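## Task

Get the drink can and the green supplement bottle upright onto the top of the two-door cabinet beside arm3, with each base resting entirely on that top surface. Finish with the tray empty on the arm1/arm2 side, away from the wall opening. The black supplement bottle has to finish upright on top of the same piece of furniture it starts on. A tray carrying a load travels along one lane without help, and an empty tray returns along the other lane. It is a failure if the drink can, the green bottle or the black bottle touches a roller lane while no gripper holds it. Anything that stays in place only because a robot is holding it is not counted. When done, open the grippers and move the arms away.

## Robot and tools

Setup. Four identical i2rt Big YAM arms named arm1, arm2, arm3 and arm4. arm1 and arm2 share one room; arm3 and arm4 share the other, and a wall with an opening separates them. Roller lanes carry a tray between the rooms: a loaded tray rolls across on its own, an empty one rolls back on the other lane. Each arm has six joints, a two-finger gripper and a wrist camera that, with joints 1 and 6 at 0 and the hand level and forward, sits above the hand looking at the fingertips. Reach is roughly 1.0 m from the joint 1 axis. Fixed room cameras: cam_arm1_arm2 and cam_arm3_arm4. Wrist cameras: arm1_cam_wrist, arm2_cam_wrist, arm3_cam_wrist, arm4_cam_wrist.

Frame. One shared scene frame, origin on the floor, +z up. The hand point is midway between the fingertips; the hand z axis runs along the fingers, and the fingers close along the hand y axis. Camera calibrations (pinhole plus radial, 896x504 images, K, distortion D, T_world_to_cam in metres) are given per camera; real cameras may differ by a couple of degrees and millimetres, and wrist-camera poses also inherit joint reading errors.

execute_actions. Argument actions is a list holding zero or one action. An action is an object keyed by arm name; each arm entry holds joints, an object of absolute joint targets (not offsets) by name, all in radians except the gripper in metres:
- joint1_rad -2.879 to 2.879: base yaw, positive is counter-clockwise seen from above, 0 faces where the foot faces.
- joint2_rad 0 to 3.141: shoulder, 0 has the upper arm pointing back about level, increasing raises it and brings it forward.
- joint3_rad 0 to 3.019: elbow, 0 is fully folded, increasing opens it.
- joint4_rad -1.692 to 1.57: hand pitch, positive tips fingers up.
- joint5_rad -1.57 to 1.57: sideways hand swing, positive toward the arm's right.
- joint6_rad -2.094 to 2.094: hand roll, positive clockwise viewed from behind.
- gripper_m 0 to 0.093: fingertip gap.
Done tolerances are ±0.045, 0.14, 0.09, 0.055, 0.03, 0.035 rad and ±0.003 m respectively. Each arm gets its own joints object; any subset of joints may be named. All motions start together and may finish at different times; each action lasts at most 15 s. Joints or arms you omit may keep pushing toward earlier targets. An unknown key or out-of-range number rejects the whole call with no motion. Optional cameras picks which images return (omitted, null or ["all"] gives all; [] gives none). An empty actions list just reports state and images.

wait(seconds 0 to 10): lets the scene run with no new command and returns state and images. zoom_image(camera, region [x0,y0,x1,y1] in pixels, top-left origin, at most 504x504): a closer look at that camera's latest full image. finished_scene(scene): ends the numbered scene irreversibly and reports success, then gives the next task.

Reading results. joint_positions gives current joint values. The pictures line lists camera names in image order. joint_status says how each commanded motion ended: off_target (stopped short, may still push), contact_stop or time_out (stops and holds where it is, though a timed-out joint may keep a target up to 0.375, 0.375, 0.113, 0.225, 0.075, 0.3 rad away and keep pushing; on_its_own lists such joints, and "held at" is the held target, not the position). "joint command not followed" plus a cause means a self/inter-arm collision check blocked the arm's joint targets (the gripper still acts); such joints show not_followed and may be retried on later actions until a valid target or a clear path. Empty calls never show this. To relieve a pushing joint, command its reported position. Very small target changes may not move a joint. A joint holding weight may sag after a stop. If any result reports a stop, the rest of that reply's motion calls are skipped.

Heat. Holding loads warms motors, even while you are thinking. MOTOR HOT appears from 85 °C; at 100 °C the arm goes limp and drops (OVER-TEMPERATURE FAULT), and its unreached keys read limit_stop_at_motor_heat; resend targets afterwards. Some heat carries into the next scene.

Cautions. The arms do not stop on contact and can push hard; avoid jamming into furniture, objects or each other, since a hard press between two robots ends the run and the collision check ignores fingers, gripper housings and wrist cameras and can react late. Joint-space moves can swing the hand along wide paths, so add intermediate postures. Keep the named items off the roller lanes unless gripped, never drop anything to the floor or out of the work area, place items upright and gently, and avoid slips or slams. Loose objects may occasionally get nudged by outside pushes. The simulation keeps running while you compose a reply, with robots holding their last command. Before ending, make sure everything rests on its own, grippers are open and arms are clear.

Each tool is called after ">>>" in YAML: its name, and indented under it one key for each argument.

## Session

>>> execute_actions:
  actions: []

Scene clock: 0.00 s.
Motor temperatures (°C, as the motors report them): arm1=[21 23 29 20 21 20] | arm2=[23 20 26 19 20 20] | arm3=[20 27 28 20 20 23] | arm4=[23 27 34 22 21 20]
arm1.joint_positions: joint1_rad=-0.121 joint2_rad=+0.407 joint3_rad=+1.544 joint4_rad=-1.253 joint5_rad=-0.119 joint6_rad=+0.662 gripper_m=+0.095
arm1.joint_status: not commanded
arm1.hand: x=-1.2007 y=-0.4877 z=+1.5809 quat_wxyz=(-0.295, +0.324, -0.676, -0.593) (m; scene frame)
arm2.joint_positions: joint1_rad=-0.458 joint2_rad=+0.526 joint3_rad=+1.511 joint4_rad=-1.151 joint5_rad=-0.081 joint6_rad=+0.239 gripper_m=+0.095
arm2.joint_status: not commanded
arm2.hand: x=-1.5725 y=+0.0706 z=+1.6085 quat_wxyz=(-0.645, -0.224, -0.730, +0.033) (m; scene frame)
arm3.joint_positions: joint1_rad=+0.834 joint2_rad=+0.421 joint3_rad=+1.612 joint4_rad=-1.526 joint5_rad=+0.117 joint6_rad=+0.647 gripper_m=+0.094
arm3.joint_status: not commanded
arm3.hand: x=+1.1114 y=-0.5340 z=+1.5755 quat_wxyz=(-0.061, +0.616, -0.533, -0.576) (m; scene frame)
arm4.joint_positions: joint1_rad=+0.090 joint2_rad=+0.627 joint3_rad=+1.396 joint4_rad=-1.613 joint5_rad=-0.009 joint6_rad=+0.484 gripper_m=+0.094
arm4.joint_status: not commanded
arm4.hand: x=+1.5666 y=+0.1092 z=+1.3671 quat_wxyz=(+0.103, +0.914, -0.181, -0.347) (m; scene frame)
pictures: arm1_cam_wrist, arm2_cam_wrist, arm3_cam_wrist, arm4_cam_wrist, cam_arm1_arm2, cam_arm3_arm4
camera_calibration (this result's frames):
arm1_cam_wrist: T_world_to_cam=[[0.783835, -0.0778328, -0.616072, 1.88167], [-0.507422, -0.652167, -0.563206, -0.0317921], [-0.357946, 0.754069, -0.550686, 0.93435], [0, 0, 0, 1]] pos_world=[-1.1566, -0.578843, 1.65587]
arm2_cam_wrist: T_world_to_cam=[[-0.344719, -0.906793, -0.242685, -0.0851727], [-0.615969, 0.413597, -0.670463, 0.0857002], [0.708344, -0.0816348, -0.701131, 2.37035], [0, 0, 0, 1]] pos_world=[-1.6556, 0.0808236, 1.69871]
arm3_cam_wrist: T_world_to_cam=[[0.738679, 0.413626, -0.532228, 0.237885], [0.177194, -0.880975, -0.438731, 0.0338634], [-0.65035, 0.229774, -0.72405, 2.11022], [0, 0, 0, 1]] pos_world=[1.19066, -0.553434, 1.66937]
arm4_cam_wrist: T_world_to_cam=[[0.244171, 0.915863, -0.318708, -0.0477143], [0.959985, -0.27477, -0.0541303, -1.39323], [-0.137148, -0.292738, -0.946306, 1.66917], [0, 0, 0, 1]] pos_world=[1.57805, 0.149512, 1.48892]
Images, in order (width x height): arm1_cam_wrist 896x504, arm2_cam_wrist 896x504, arm3_cam_wrist 896x504, arm4_cam_wrist 896x504, cam_arm1_arm2 896x504, cam_arm3_arm4 896x504.

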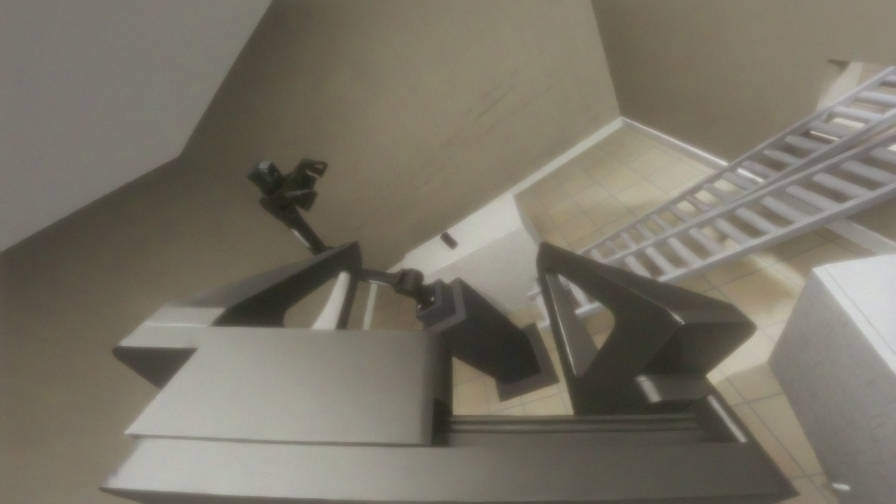

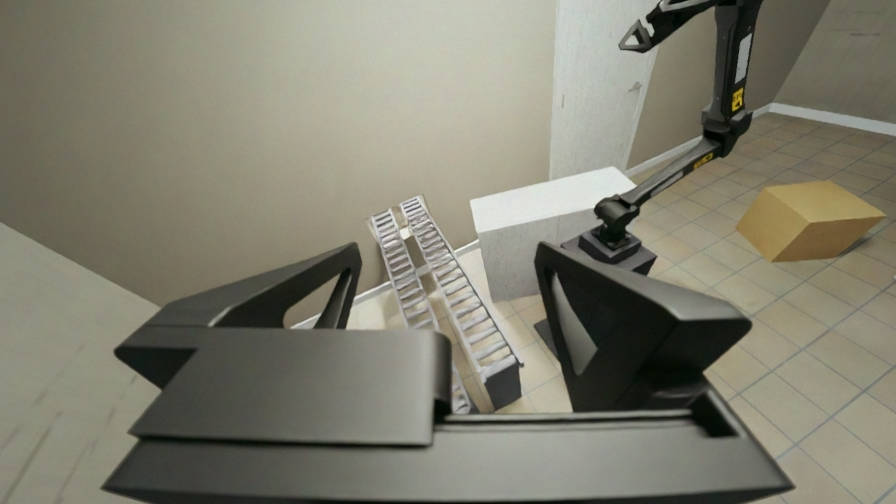

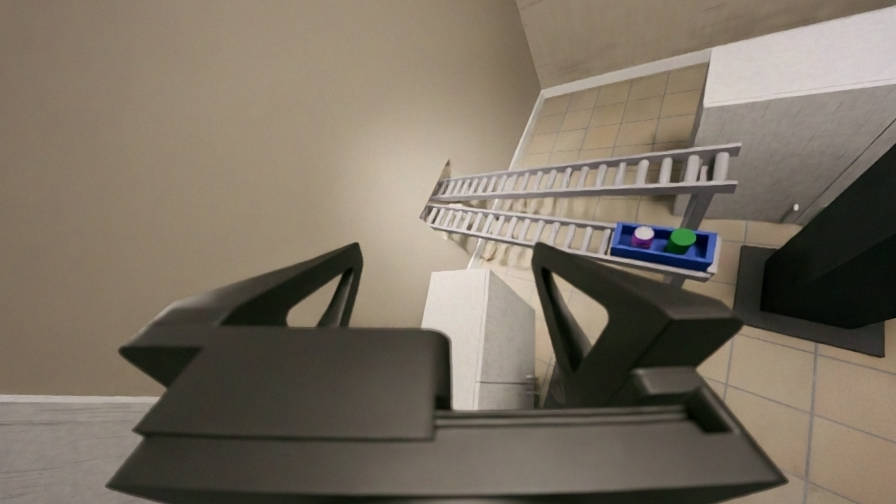

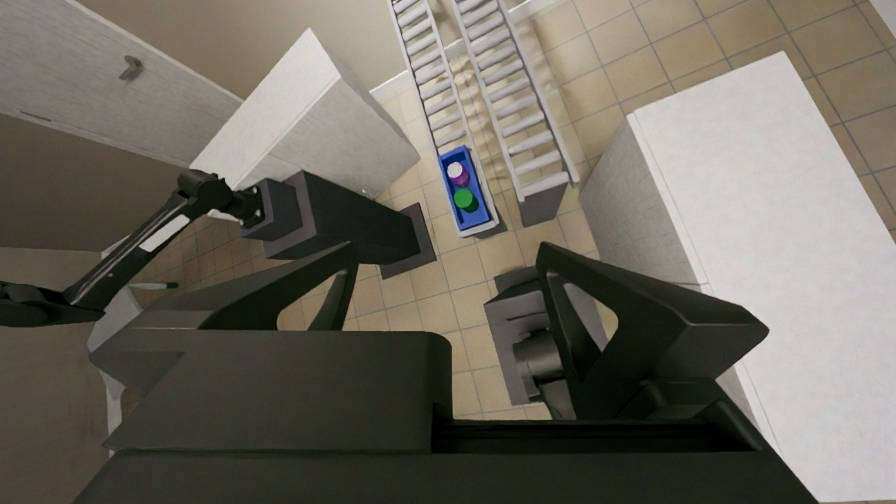

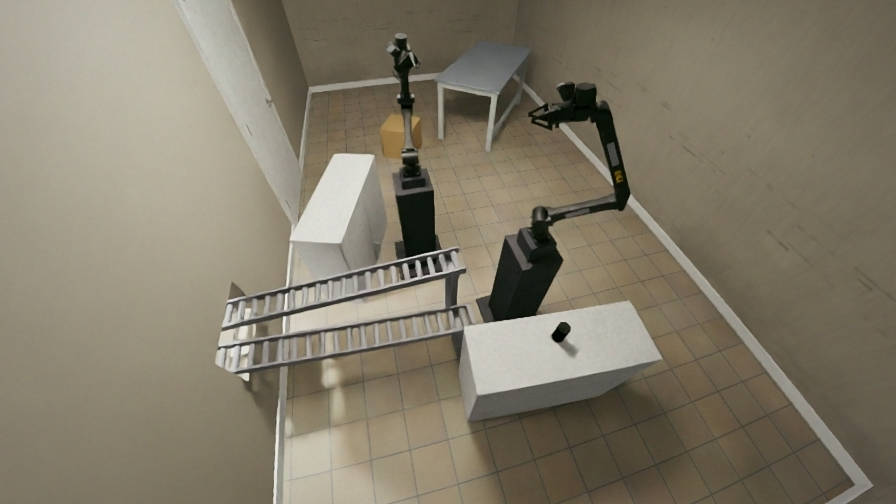

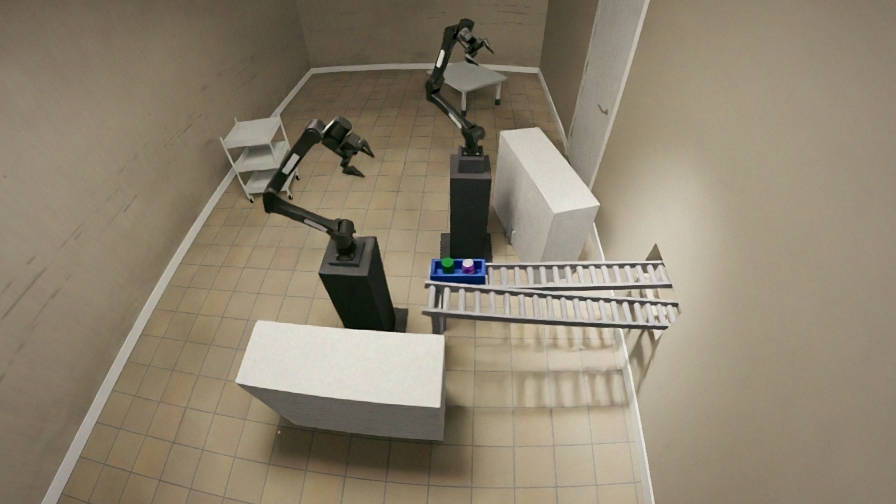

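>>> zoom_image:
  camera: "arm3_cam_wrist"
  region: [590, 190, 750, 300]

>>> zoom_image:
  camera: "arm4_cam_wrist"
  region: [410, 130, 530, 250]

>>> zoom_image:
  camera: "cam_arm3_arm4"
  region: [410, 230, 560, 340]

Region (590, 190, 750, 300) of arm3_cam_wrist's 896x504 image, scaled by 3.150, with more detail than that image has; it fills the top 346 rows of this view, and the rest is white.

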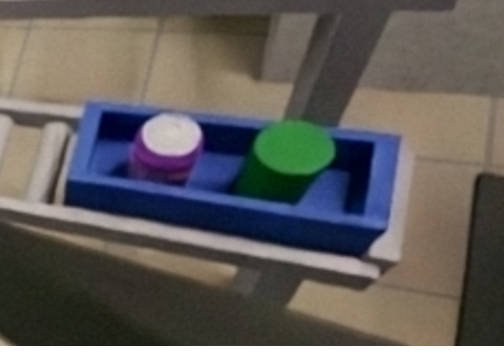

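Region (410, 130, 530, 250) of arm4_cam_wrist's 896x504 image, scaled by 4.200, with more detail than that image has.

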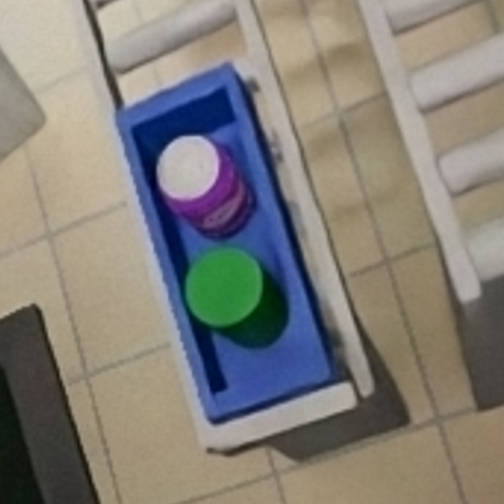

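Region (410, 230, 560, 340) of cam_arm3_arm4's 896x504 image, scaled by 3.360, with more detail than that image has; it fills the top 370 rows of this view, and the rest is white.

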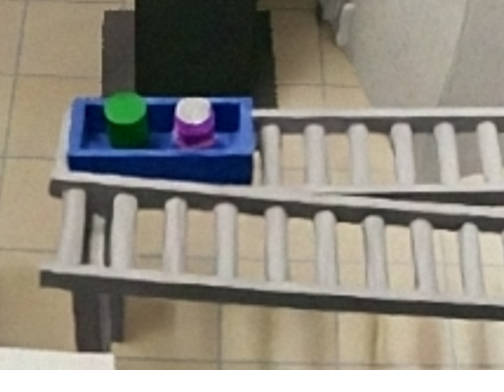

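>>> execute_actions:
  actions:
    - {"arm3": {"joints": {"joint1_rad": -0.21, "joint2_rad": 2.38, "joint3_rad": 1.645, "joint4_rad": -0.795, "joint5_rad": 0.0, "joint6_rad": -0.172, "gripper_m": 0.092}}, "arm4": {"joints": {"joint1_rad": 1.15, "joint2_rad": 0.9, "joint3_rad": 1.47, "joint5_rad": 0.0, "joint6_rad": 0.335, "gripper_m": 0.065}}}
  cameras: ["arm3_cam_wrist", "cam_arm3_arm4"]

Scene clock: 122.10 s.
Motor temperatures (°C, as the motors report them): arm1=[21 23 30 21 21 20] | arm2=[23 20 28 19 20 20] | arm3=[20 27 29 21 20 23] | arm4=[23 26 39 22 21 20]
arm1.joint_positions: joint1_rad=-0.121 joint2_rad=+0.407 joint3_rad=+1.544 joint4_rad=-1.253 joint5_rad=-0.119 joint6_rad=+0.662 gripper_m=+0.095
arm1.joint_status: not commanded
arm1.hand: x=-1.2007 y=-0.4877 z=+1.5809 quat_wxyz=(-0.295, +0.324, -0.676, -0.593) (m; scene frame)
arm2.joint_positions: joint1_rad=-0.458 joint2_rad=+0.526 joint3_rad=+1.511 joint4_rad=-1.151 joint5_rad=-0.081 joint6_rad=+0.239 gripper_m=+0.095
arm2.joint_status: not commanded
arm2.hand: x=-1.5725 y=+0.0706 z=+1.6085 quat_wxyz=(-0.645, -0.224, -0.730, +0.033) (m; scene frame)
arm3.joint_positions: joint1_rad=-0.219 joint2_rad=+2.402 joint3_rad=+1.633 joint4_rad=-0.800 joint5_rad=+0.001 joint6_rad=-0.163 gripper_m=+0.092
arm3.joint_status: all done
arm3.hand: x=+1.2672 y=+0.0122 z=+0.7773 quat_wxyz=(+0.000, +0.702, -0.712, +0.000) (m; scene frame)
arm4.joint_positions: joint1_rad=+1.142 joint2_rad=+0.901 joint3_rad=+1.452 joint4_rad=-1.613 joint5_rad=+0.000 joint6_rad=+0.344 gripper_m=+0.065
arm4.joint_status: all done
arm4.hand: x=+1.6382 y=-0.1316 z=+1.3299 quat_wxyz=(+0.165, +0.892, +0.376, -0.191) (m; scene frame)
pictures: arm3_cam_wrist, cam_arm3_arm4
camera_calibration (this result's frames):
arm3_cam_wrist: T_world_to_cam=[[0.999772, -0.0121168, 0.0176085, -1.28103], [-0.0200671, -0.815787, 0.578004, -0.403855], [0.00736124, -0.578226, -0.815844, 0.75597], [0, 0, 0, 1]] pos_world=[1.26707, 0.0921401, 0.87274]
Images, in order (width x height): arm3_cam_wrist 896x504, cam_arm3_arm4 896x504.

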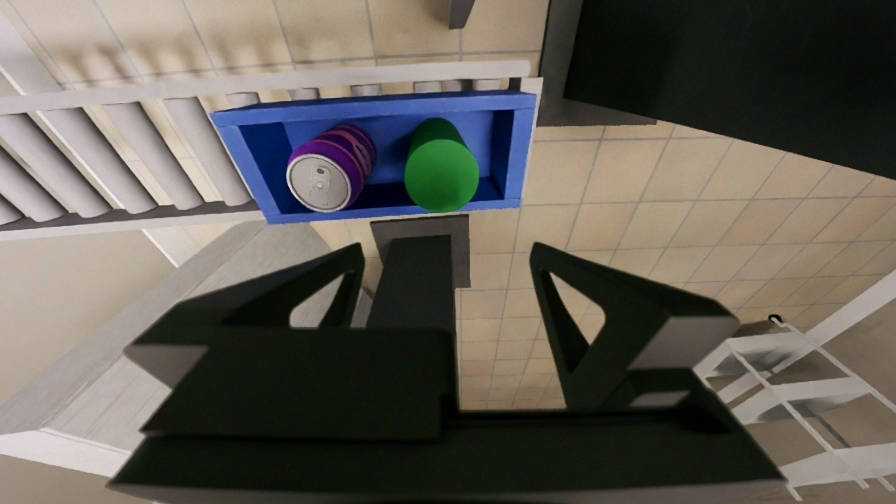

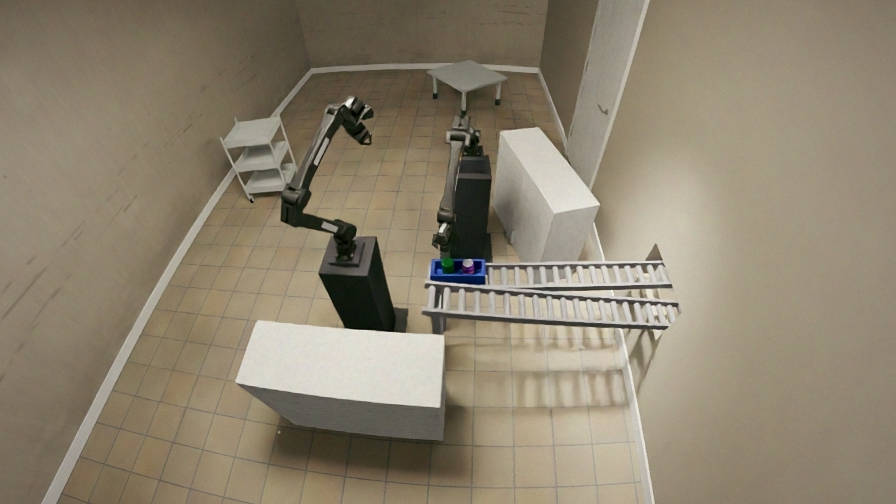

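>>> zoom_image:
  camera: "arm3_cam_wrist"
  region: [200, 50, 560, 240]

Region (200, 50, 560, 240) of arm3_cam_wrist's 896x504 image, scaled by 1.400, with more detail than that image has; it fills the top 266 rows of this view, and the rest is white.

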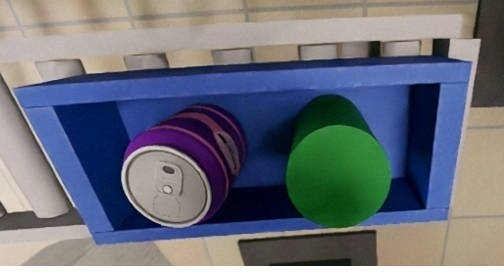

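>>> zoom_image:
  camera: "arm3_cam_wrist"
  region: [380, 80, 550, 230]

>>> zoom_image:
  camera: "arm3_cam_wrist"
  region: [210, 80, 400, 230]

Region (380, 80, 550, 230) of arm3_cam_wrist's 896x504 image, scaled by 2.965, with more detail than that image has; it fills the top 445 rows of this view, and the rest is white.

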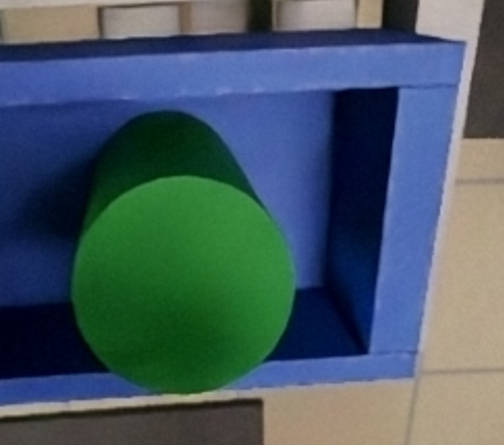

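Region (210, 80, 400, 230) of arm3_cam_wrist's 896x504 image, scaled by 2.653, with more detail than that image has; it fills the top 398 rows of this view, and the rest is white.

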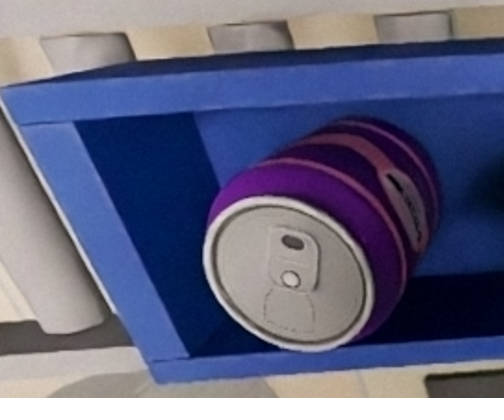

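>>> execute_actions:
  actions:
    - {"arm3": {"joints": {"joint1_rad": -0.195, "joint2_rad": 2.775, "joint3_rad": 1.885, "joint4_rad": -0.642, "joint6_rad": -0.19}}}
  cameras: ["arm3_cam_wrist", "cam_arm3_arm4"]

Scene clock: 193.63 s.
Motor temperatures (°C, as the motors report them): arm1=[21 23 29 21 21 20] | arm2=[23 20 28 19 20 20] | arm3=[20 30 29 20 20 23] | arm4=[23 25 41 22 21 20]
arm1.joint_positions: joint1_rad=-0.121 joint2_rad=+0.407 joint3_rad=+1.544 joint4_rad=-1.253 joint5_rad=-0.119 joint6_rad=+0.662 gripper_m=+0.095
arm1.joint_status: not commanded
arm1.hand: x=-1.2007 y=-0.4877 z=+1.5809 quat_wxyz=(-0.295, +0.324, -0.676, -0.593) (m; scene frame)
arm2.joint_positions: joint1_rad=-0.458 joint2_rad=+0.526 joint3_rad=+1.511 joint4_rad=-1.151 joint5_rad=-0.081 joint6_rad=+0.239 gripper_m=+0.095
arm2.joint_status: not commanded
arm2.hand: x=-1.5725 y=+0.0706 z=+1.6085 quat_wxyz=(-0.645, -0.224, -0.730, +0.033) (m; scene frame)
arm3.joint_positions: joint1_rad=-0.204 joint2_rad=+2.771 joint3_rad=+1.873 joint4_rad=-0.641 joint5_rad=-0.002 joint6_rad=-0.181 gripper_m=+0.092
arm3.joint_status: all done
arm3.hand: x=+1.2611 y=+0.0363 z=+0.6133 quat_wxyz=(-0.012, +0.713, -0.701, -0.010) (m; scene frame)
arm4.joint_positions: joint1_rad=+1.142 joint2_rad=+0.901 joint3_rad=+1.452 joint4_rad=-1.613 joint5_rad=+0.000 joint6_rad=+0.344 gripper_m=+0.065
arm4.joint_status: not commanded
arm4.hand: x=+1.6382 y=-0.1316 z=+1.3299 quat_wxyz=(+0.165, +0.892, +0.376, -0.191) (m; scene frame)
pictures: arm3_cam_wrist, cam_arm3_arm4
camera_calibration (this result's frames):
arm3_cam_wrist: T_world_to_cam=[[0.999611, 0.0197713, 0.0196905, -1.27395], [0.00558507, -0.833143, 0.553029, -0.305887], [0.0273391, -0.552704, -0.832929, 0.620457], [0, 0, 0, 1]] pos_world=[1.2582, 0.113268, 0.711046]
Images, in order (width x height): arm3_cam_wrist 896x504, cam_arm3_arm4 896x504.

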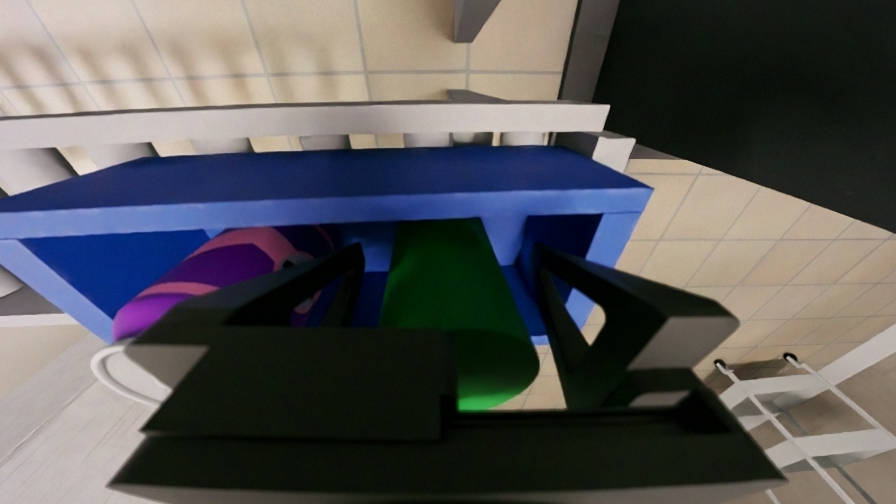

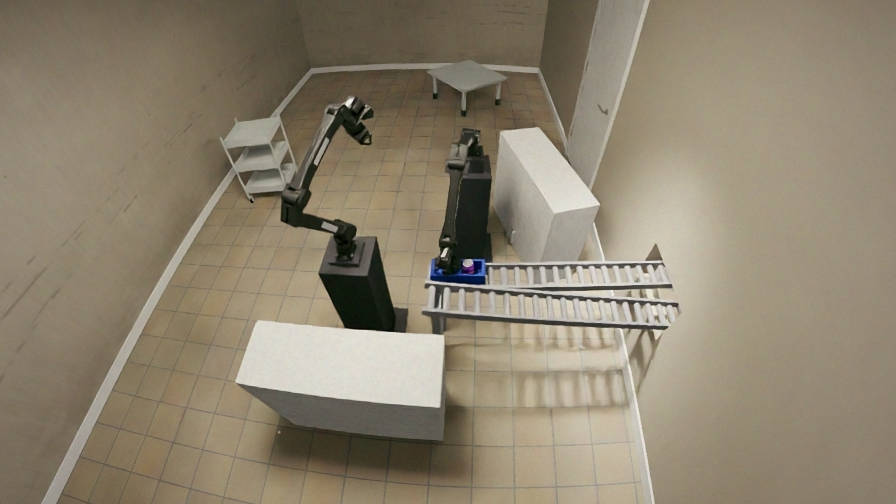

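>>> execute_actions:
  actions: []

Scene clock: 220.43 s.
Motor temperatures (°C, as the motors report them): arm1=[21 23 29 21 21 20] | arm2=[23 20 28 19 20 20] | arm3=[20 30 29 20 20 23] | arm4=[23 25 41 22 21 20]
arm1.joint_positions: joint1_rad=-0.121 joint2_rad=+0.407 joint3_rad=+1.544 joint4_rad=-1.253 joint5_rad=-0.119 joint6_rad=+0.662 gripper_m=+0.095
arm1.joint_status: not commanded
arm1.hand: x=-1.2007 y=-0.4877 z=+1.5809 quat_wxyz=(-0.295, +0.324, -0.676, -0.593) (m; scene frame)
arm2.joint_positions: joint1_rad=-0.458 joint2_rad=+0.526 joint3_rad=+1.511 joint4_rad=-1.151 joint5_rad=-0.081 joint6_rad=+0.239 gripper_m=+0.095
arm2.joint_status: not commanded
arm2.hand: x=-1.5725 y=+0.0706 z=+1.6085 quat_wxyz=(-0.645, -0.224, -0.730, +0.033) (m; scene frame)
arm3.joint_positions: joint1_rad=-0.204 joint2_rad=+2.771 joint3_rad=+1.873 joint4_rad=-0.641 joint5_rad=-0.002 joint6_rad=-0.181 gripper_m=+0.092
arm3.joint_status: all done
arm3.hand: x=+1.2611 y=+0.0363 z=+0.6133 quat_wxyz=(-0.012, +0.713, -0.701, -0.010) (m; scene frame)
arm4.joint_positions: joint1_rad=+1.142 joint2_rad=+0.901 joint3_rad=+1.452 joint4_rad=-1.613 joint5_rad=+0.000 joint6_rad=+0.344 gripper_m=+0.065
arm4.joint_status: not commanded
arm4.hand: x=+1.6382 y=-0.1316 z=+1.3299 quat_wxyz=(+0.165, +0.892, +0.376, -0.191) (m; scene frame)
pictures: arm1_cam_wrist, arm2_cam_wrist, arm3_cam_wrist, arm4_cam_wrist, cam_arm1_arm2, cam_arm3_arm4
camera_calibration (this result's frames):
arm1_cam_wrist: T_world_to_cam=[[0.783835, -0.0778328, -0.616072, 1.88167], [-0.507422, -0.652167, -0.563206, -0.0317921], [-0.357946, 0.754069, -0.550686, 0.93435], [0, 0, 0, 1]] pos_world=[-1.1566, -0.578843, 1.65587]
arm2_cam_wrist: T_world_to_cam=[[-0.344719, -0.906793, -0.242685, -0.0851727], [-0.615969, 0.413597, -0.670463, 0.0857002], [0.708344, -0.0816348, -0.701131, 2.37035], [0, 0, 0, 1]] pos_world=[-1.6556, 0.0808236, 1.69871]
arm3_cam_wrist: T_world_to_cam=[[0.999611, 0.0197713, 0.0196905, -1.27395], [0.00558507, -0.833143, 0.553029, -0.305887], [0.0273391, -0.552704, -0.832929, 0.620457], [0, 0, 0, 1]] pos_world=[1.2582, 0.113268, 0.711046]
arm4_cam_wrist: T_world_to_cam=[[-0.742063, 0.651428, -0.158062, 1.51072], [0.637165, 0.75871, 0.135571, -1.11754], [0.208238, -0.000108909, -0.978078, 1.08825], [0, 0, 0, 1]] pos_world=[1.60649, -0.136113, 1.45469]
Images, in order (width x height): arm1_cam_wrist 896x504, arm2_cam_wrist 896x504, arm3_cam_wrist 896x504, arm4_cam_wrist 896x504, cam_arm1_arm2 896x504, cam_arm3_arm4 896x504.

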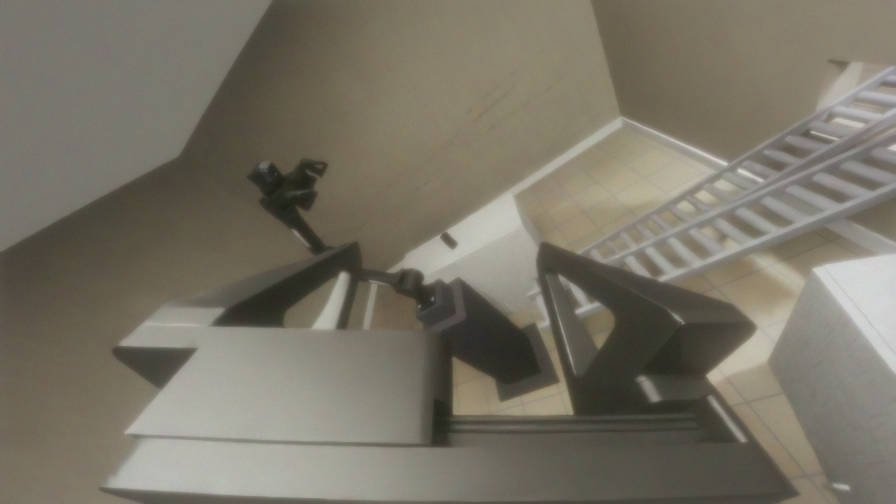

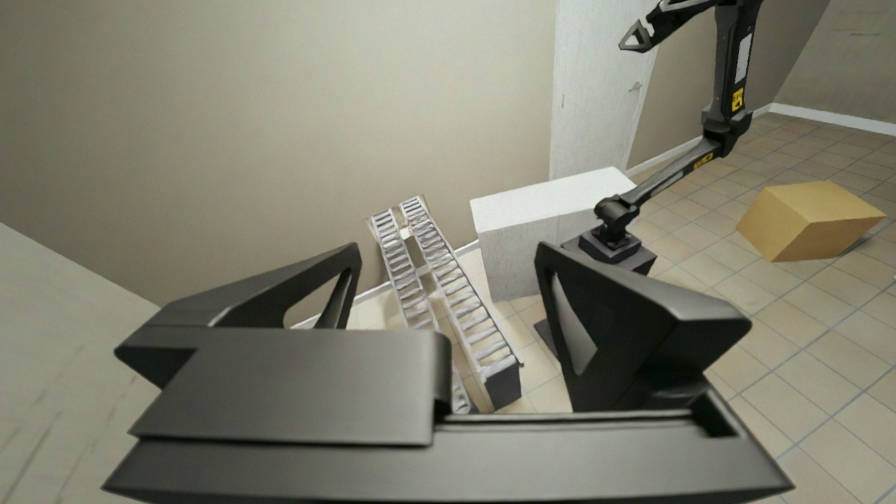

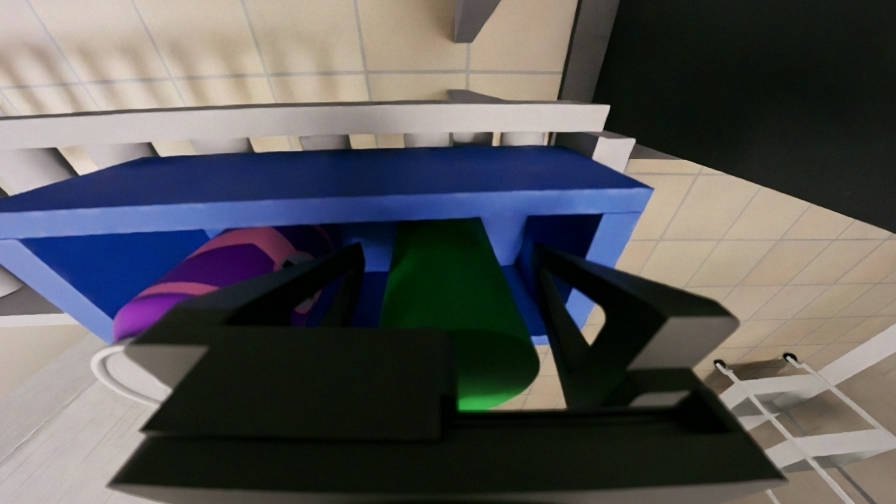

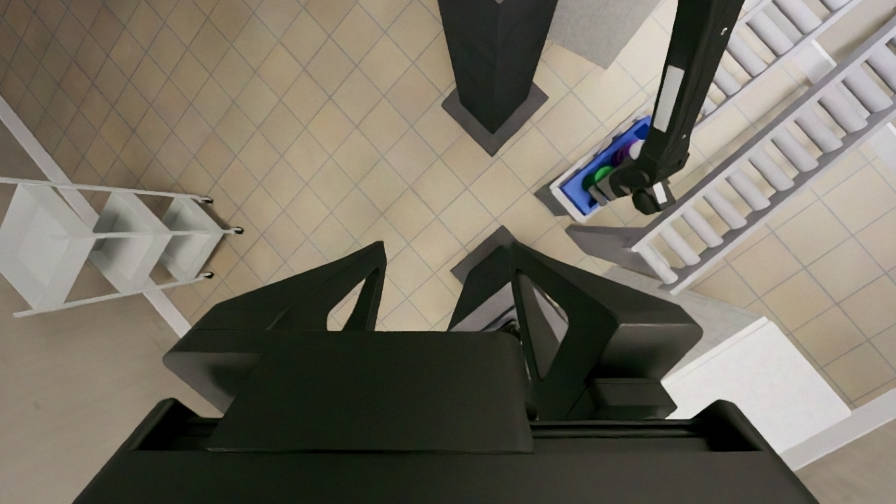

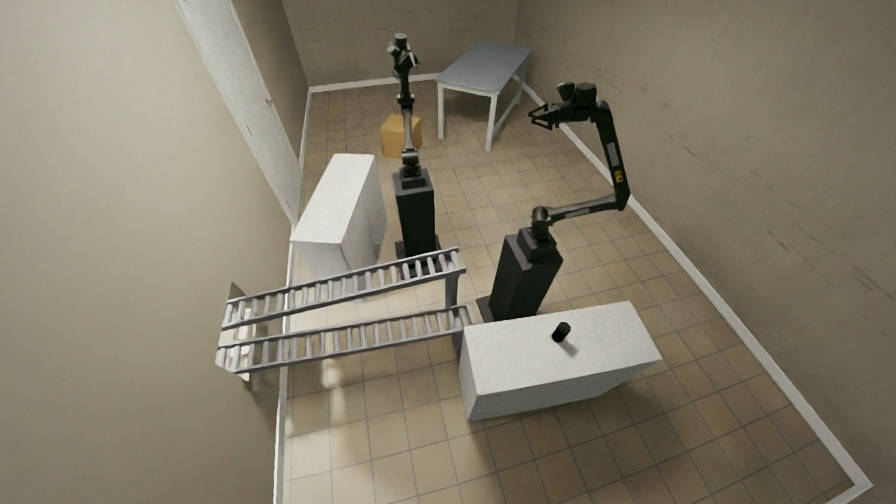

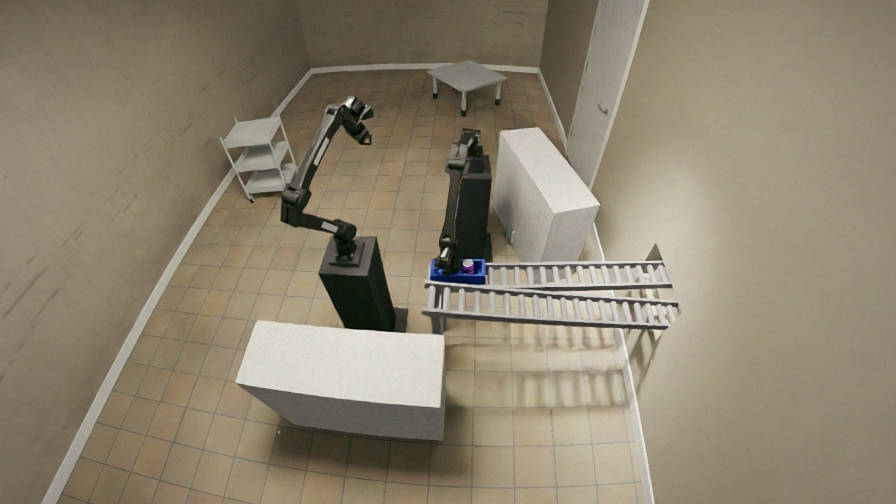

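>>> execute_actions:
  actions:
    - {"arm3": {"joints": {"joint4_rad": -0.678, "gripper_m": 0.04}}}
  cameras: ["arm3_cam_wrist", "cam_arm3_arm4"]

Scene clock: 275.30 s.
Motor temperatures (°C, as the motors report them): arm1=[21 23 29 21 21 20] | arm2=[23 20 28 20 20 20] | arm3=[20 31 28 20 20 23] | arm4=[23 24 41 22 21 20]
arm1.joint_positions: joint1_rad=-0.121 joint2_rad=+0.407 joint3_rad=+1.544 joint4_rad=-1.253 joint5_rad=-0.119 joint6_rad=+0.662 gripper_m=+0.095
arm1.joint_status: not commanded
arm1.hand: x=-1.2007 y=-0.4877 z=+1.5809 quat_wxyz=(-0.295, +0.324, -0.676, -0.593) (m; scene frame)
arm2.joint_positions: joint1_rad=-0.458 joint2_rad=+0.526 joint3_rad=+1.511 joint4_rad=-1.151 joint5_rad=-0.081 joint6_rad=+0.239 gripper_m=+0.095
arm2.joint_status: not commanded
arm2.hand: x=-1.5725 y=+0.0706 z=+1.6085 quat_wxyz=(-0.645, -0.224, -0.730, +0.033) (m; scene frame)
arm3.joint_positions: joint1_rad=-0.204 joint2_rad=+2.770 joint3_rad=+1.873 joint4_rad=-0.665 joint5_rad=-0.004 joint6_rad=-0.182 gripper_m=+0.064
arm3.joint_status: gripper_m off_target (ended at +0.064, target +0.040); the others done
arm3.hand: x=+1.2597 y=+0.0308 z=+0.6134 quat_wxyz=(-0.002, +0.714, -0.700, -0.004) (m; scene frame)
arm4.joint_positions: joint1_rad=+1.142 joint2_rad=+0.901 joint3_rad=+1.452 joint4_rad=-1.613 joint5_rad=+0.000 joint6_rad=+0.344 gripper_m=+0.065
arm4.joint_status: not commanded
arm4.hand: x=+1.6382 y=-0.1316 z=+1.3299 quat_wxyz=(+0.165, +0.892, +0.376, -0.191) (m; scene frame)
pictures: arm3_cam_wrist, cam_arm3_arm4
camera_calibration (this result's frames):
arm3_cam_wrist: T_world_to_cam=[[0.999666, 0.0217219, 0.0139725, -1.26906], [0.00983389, -0.820355, 0.571769, -0.32776], [0.0238824, -0.571441, -0.820295, 0.614761], [0, 0, 0, 1]] pos_world=[1.25718, 0.109987, 0.70942]
Images, in order (width x height): arm3_cam_wrist 896x504, cam_arm3_arm4 896x504.

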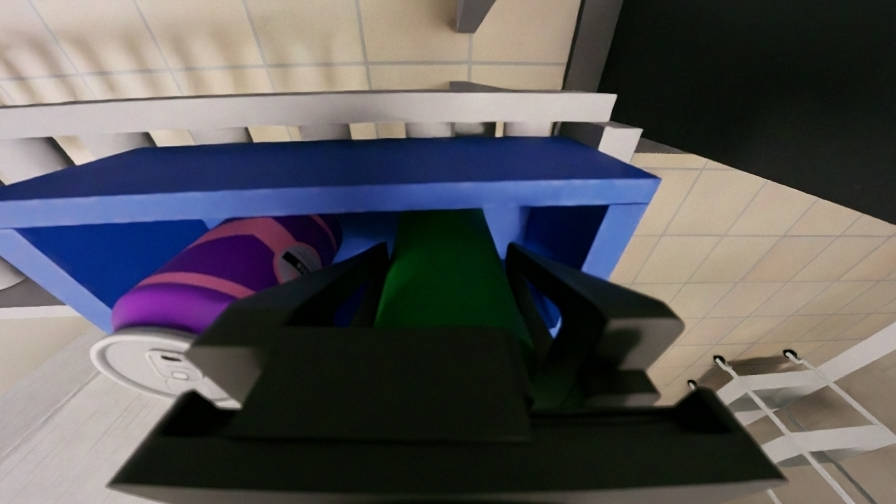

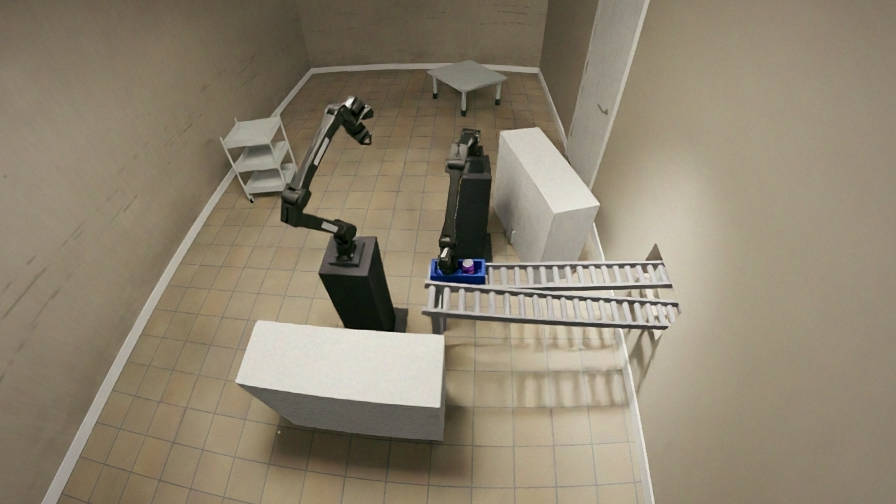

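>>> execute_actions:
  actions:
    - {"arm3": {"joints": {"joint2_rad": 2.16, "joint3_rad": 1.585}}, "arm4": {"joints": {"joint2_rad": 1.5}}}
  cameras: ["arm3_cam_wrist", "cam_arm3_arm4"]

Scene clock: 291.60 s.
Motor temperatures (°C, as the motors report them): arm1=[21 23 29 21 21 20] | arm2=[23 20 28 20 20 20] | arm3=[20 31 28 20 20 23] | arm4=[23 24 42 22 21 20]
arm1.joint_positions: joint1_rad=-0.121 joint2_rad=+0.407 joint3_rad=+1.544 joint4_rad=-1.253 joint5_rad=-0.119 joint6_rad=+0.662 gripper_m=+0.095
arm1.joint_status: not commanded
arm1.hand: x=-1.2007 y=-0.4877 z=+1.5809 quat_wxyz=(-0.295, +0.324, -0.676, -0.593) (m; scene frame)
arm2.joint_positions: joint1_rad=-0.458 joint2_rad=+0.526 joint3_rad=+1.511 joint4_rad=-1.151 joint5_rad=-0.081 joint6_rad=+0.239 gripper_m=+0.095
arm2.joint_status: not commanded
arm2.hand: x=-1.5725 y=+0.0706 z=+1.6085 quat_wxyz=(-0.645, -0.224, -0.730, +0.033) (m; scene frame)
arm3.joint_positions: joint1_rad=-0.203 joint2_rad=+2.184 joint3_rad=+1.574 joint4_rad=-0.678 joint5_rad=-0.002 joint6_rad=-0.182 gripper_m=+0.064
arm3.joint_status: all done
arm3.hand: x=+1.2654 y=+0.0681 z=+0.8992 quat_wxyz=(-0.114, +0.707, -0.693, -0.082) (m; scene frame)
arm4.joint_positions: joint1_rad=+1.142 joint2_rad=+1.511 joint3_rad=+1.452 joint4_rad=-1.612 joint5_rad=+0.000 joint6_rad=+0.344 gripper_m=+0.065
arm4.joint_status: all done
arm4.hand: x=+1.5772 y=-0.2560 z=+1.1209 quat_wxyz=(-0.039, +0.921, +0.386, +0.031) (m; scene frame)
pictures: arm3_cam_wrist, cam_arm3_arm4
camera_calibration (this result's frames):
arm3_cam_wrist: T_world_to_cam=[[0.997853, 0.0118051, 0.0644208, -1.32201], [-0.0102579, -0.94331, 0.331753, -0.211083], [0.0646852, -0.331702, -0.941164, 0.911084], [0, 0, 0, 1]] pos_world=[1.25807, 0.118698, 1.01267]
Images, in order (width x height): arm3_cam_wrist 896x504, cam_arm3_arm4 896x504.

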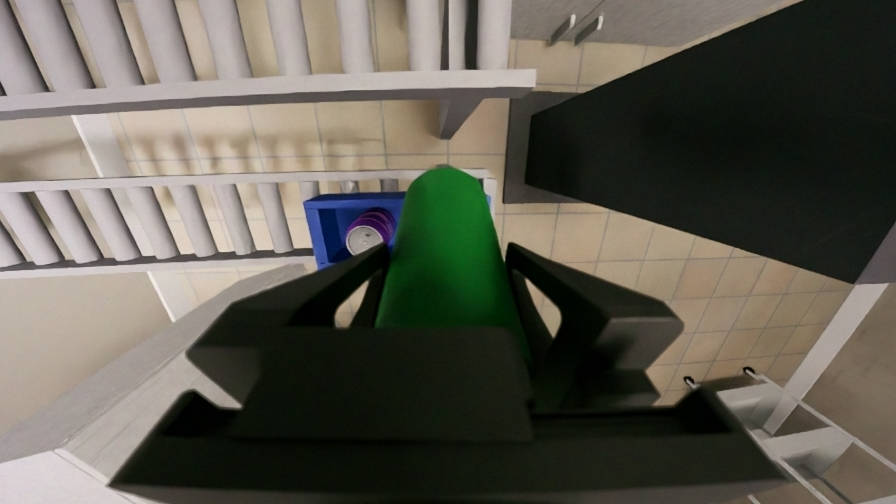

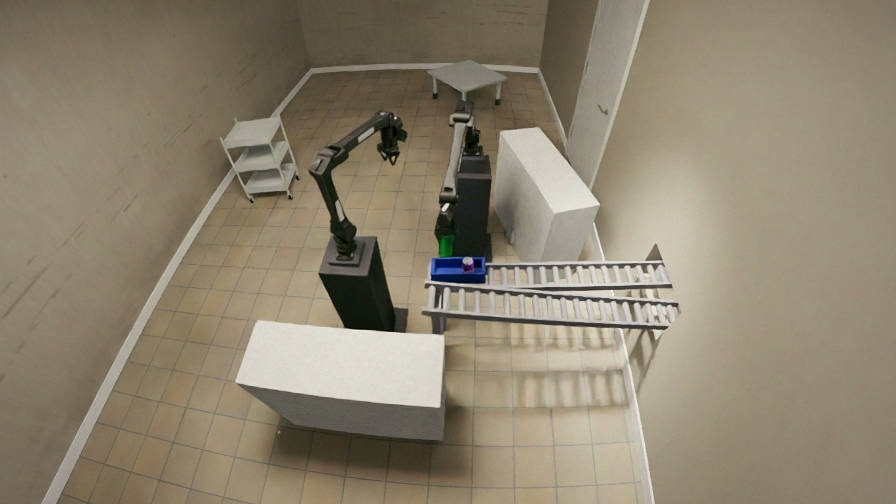

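>>> zoom_image:
  camera: "arm3_cam_wrist"
  region: [300, 130, 600, 330]

>>> zoom_image:
  camera: "cam_arm3_arm4"
  region: [400, 100, 700, 310]

Region (300, 130, 600, 330) of arm3_cam_wrist's 896x504 image, scaled by 1.680, with more detail than that image has.

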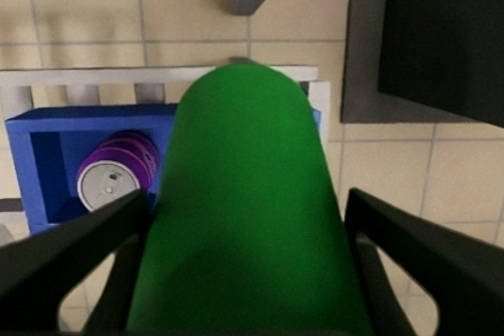

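Region (400, 100, 700, 310) of cam_arm3_arm4's 896x504 image, scaled by 1.680, with more detail than that image has; it fills the top 353 rows of this view, and the rest is white.

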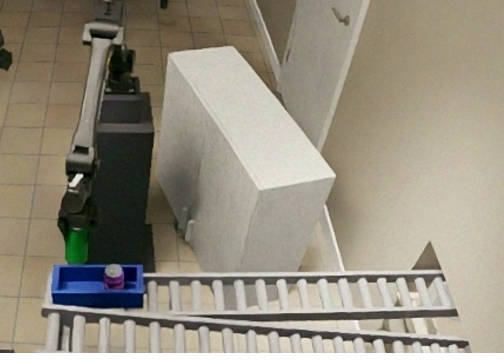

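>>> execute_actions:
  actions:
    - {"arm3": {"joints": {"joint1_rad": 1.555, "joint2_rad": 2.085, "joint3_rad": 1.42, "joint4_rad": -0.815, "joint6_rad": -0.01}}, "arm4": {"joints": {"joint2_rad": 2.375, "joint3_rad": 1.472, "joint4_rad": -0.655}}}
  cameras: ["arm3_cam_wrist", "cam_arm3_arm4", "arm4_cam_wrist"]

Scene clock: 337.57 s.
Motor temperatures (°C, as the motors report them): arm1=[21 23 29 21 21 20] | arm2=[23 20 28 20 20 20] | arm3=[20 31 29 20 20 23] | arm4=[23 26 42 22 21 20]
arm1.joint_positions: joint1_rad=-0.121 joint2_rad=+0.407 joint3_rad=+1.544 joint4_rad=-1.253 joint5_rad=-0.119 joint6_rad=+0.662 gripper_m=+0.095
arm1.joint_status: not commanded
arm1.hand: x=-1.2007 y=-0.4877 z=+1.5809 quat_wxyz=(-0.295, +0.324, -0.676, -0.593) (m; scene frame)
arm2.joint_positions: joint1_rad=-0.458 joint2_rad=+0.526 joint3_rad=+1.511 joint4_rad=-1.151 joint5_rad=-0.081 joint6_rad=+0.239 gripper_m=+0.095
arm2.joint_status: not commanded
arm2.hand: x=-1.5725 y=+0.0706 z=+1.6085 quat_wxyz=(-0.645, -0.224, -0.730, +0.033) (m; scene frame)
arm3.joint_positions: joint1_rad=+1.564 joint2_rad=+2.116 joint3_rad=+1.414 joint4_rad=-0.808 joint5_rad=-0.002 joint6_rad=-0.019 gripper_m=+0.064
arm3.joint_status: all done
arm3.hand: x=+0.5743 y=-0.6203 z=+0.8819 quat_wxyz=(+0.002, +0.999, +0.027, -0.031) (m; scene frame)
arm4.joint_positions: joint1_rad=+1.142 joint2_rad=+2.378 joint3_rad=+1.455 joint4_rad=-0.664 joint5_rad=+0.000 joint6_rad=+0.344 gripper_m=+0.065
arm4.joint_status: all done
arm4.hand: x=+1.5100 y=-0.3849 z=+0.6680 quat_wxyz=(-0.011, +0.922, +0.387, +0.001) (m; scene frame)
pictures: arm3_cam_wrist, arm4_cam_wrist, cam_arm3_arm4
camera_calibration (this result's frames):
arm3_cam_wrist: T_world_to_cam=[[-0.0556358, 0.998332, 0.0154053, 0.637104], [0.849218, 0.0392001, 0.526586, -0.917692], [0.525104, 0.0423795, -0.849982, 0.598329], [0, 0, 0, 1]] pos_world=[0.500581, -0.625424, 0.981998]
arm4_cam_wrist: T_world_to_cam=[[-0.719303, 0.69467, 0.00612831, 1.34855], [0.560293, 0.5749, 0.59629, -1.01644], [0.410702, 0.432347, -0.802745, 0.211077], [0, 0, 0, 1]] pos_world=[1.45283, -0.443706, 0.767269]
Images, in order (width x height): arm3_cam_wrist 896x504, arm4_cam_wrist 896x504, cam_arm3_arm4 896x504.

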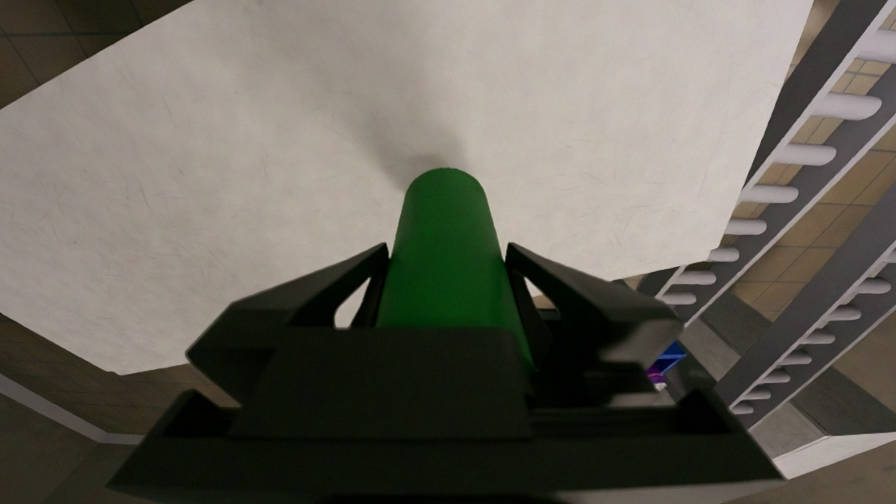

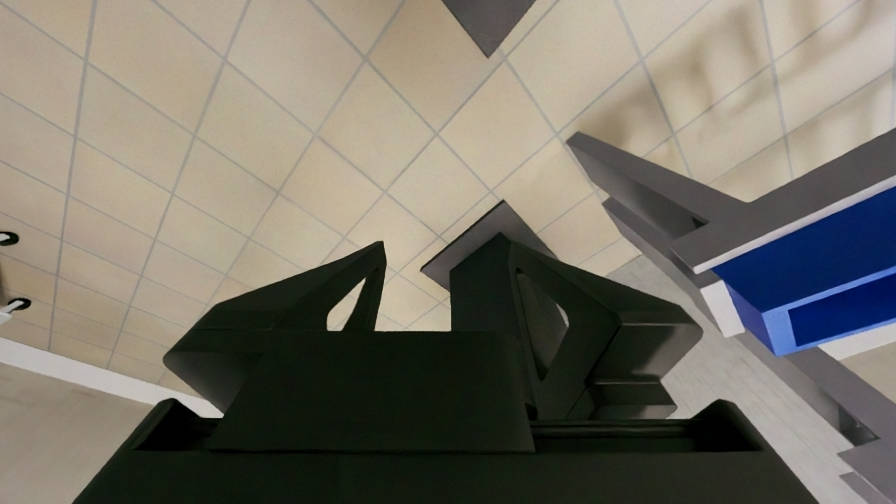

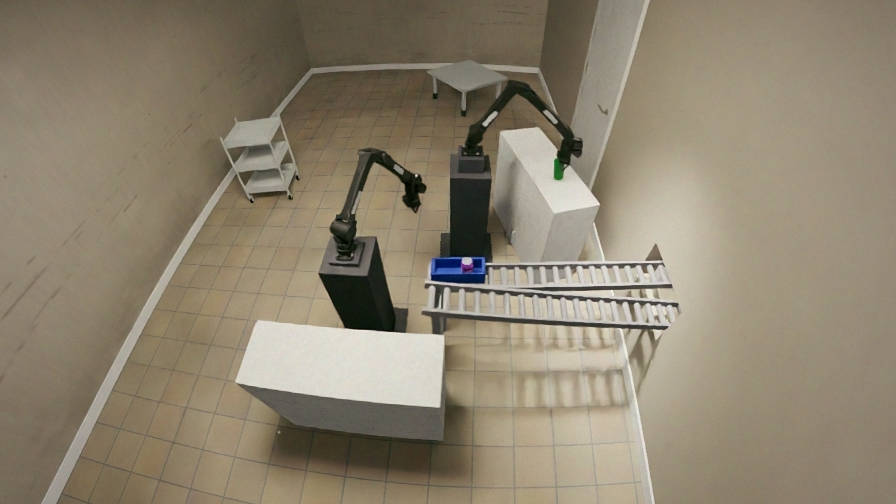

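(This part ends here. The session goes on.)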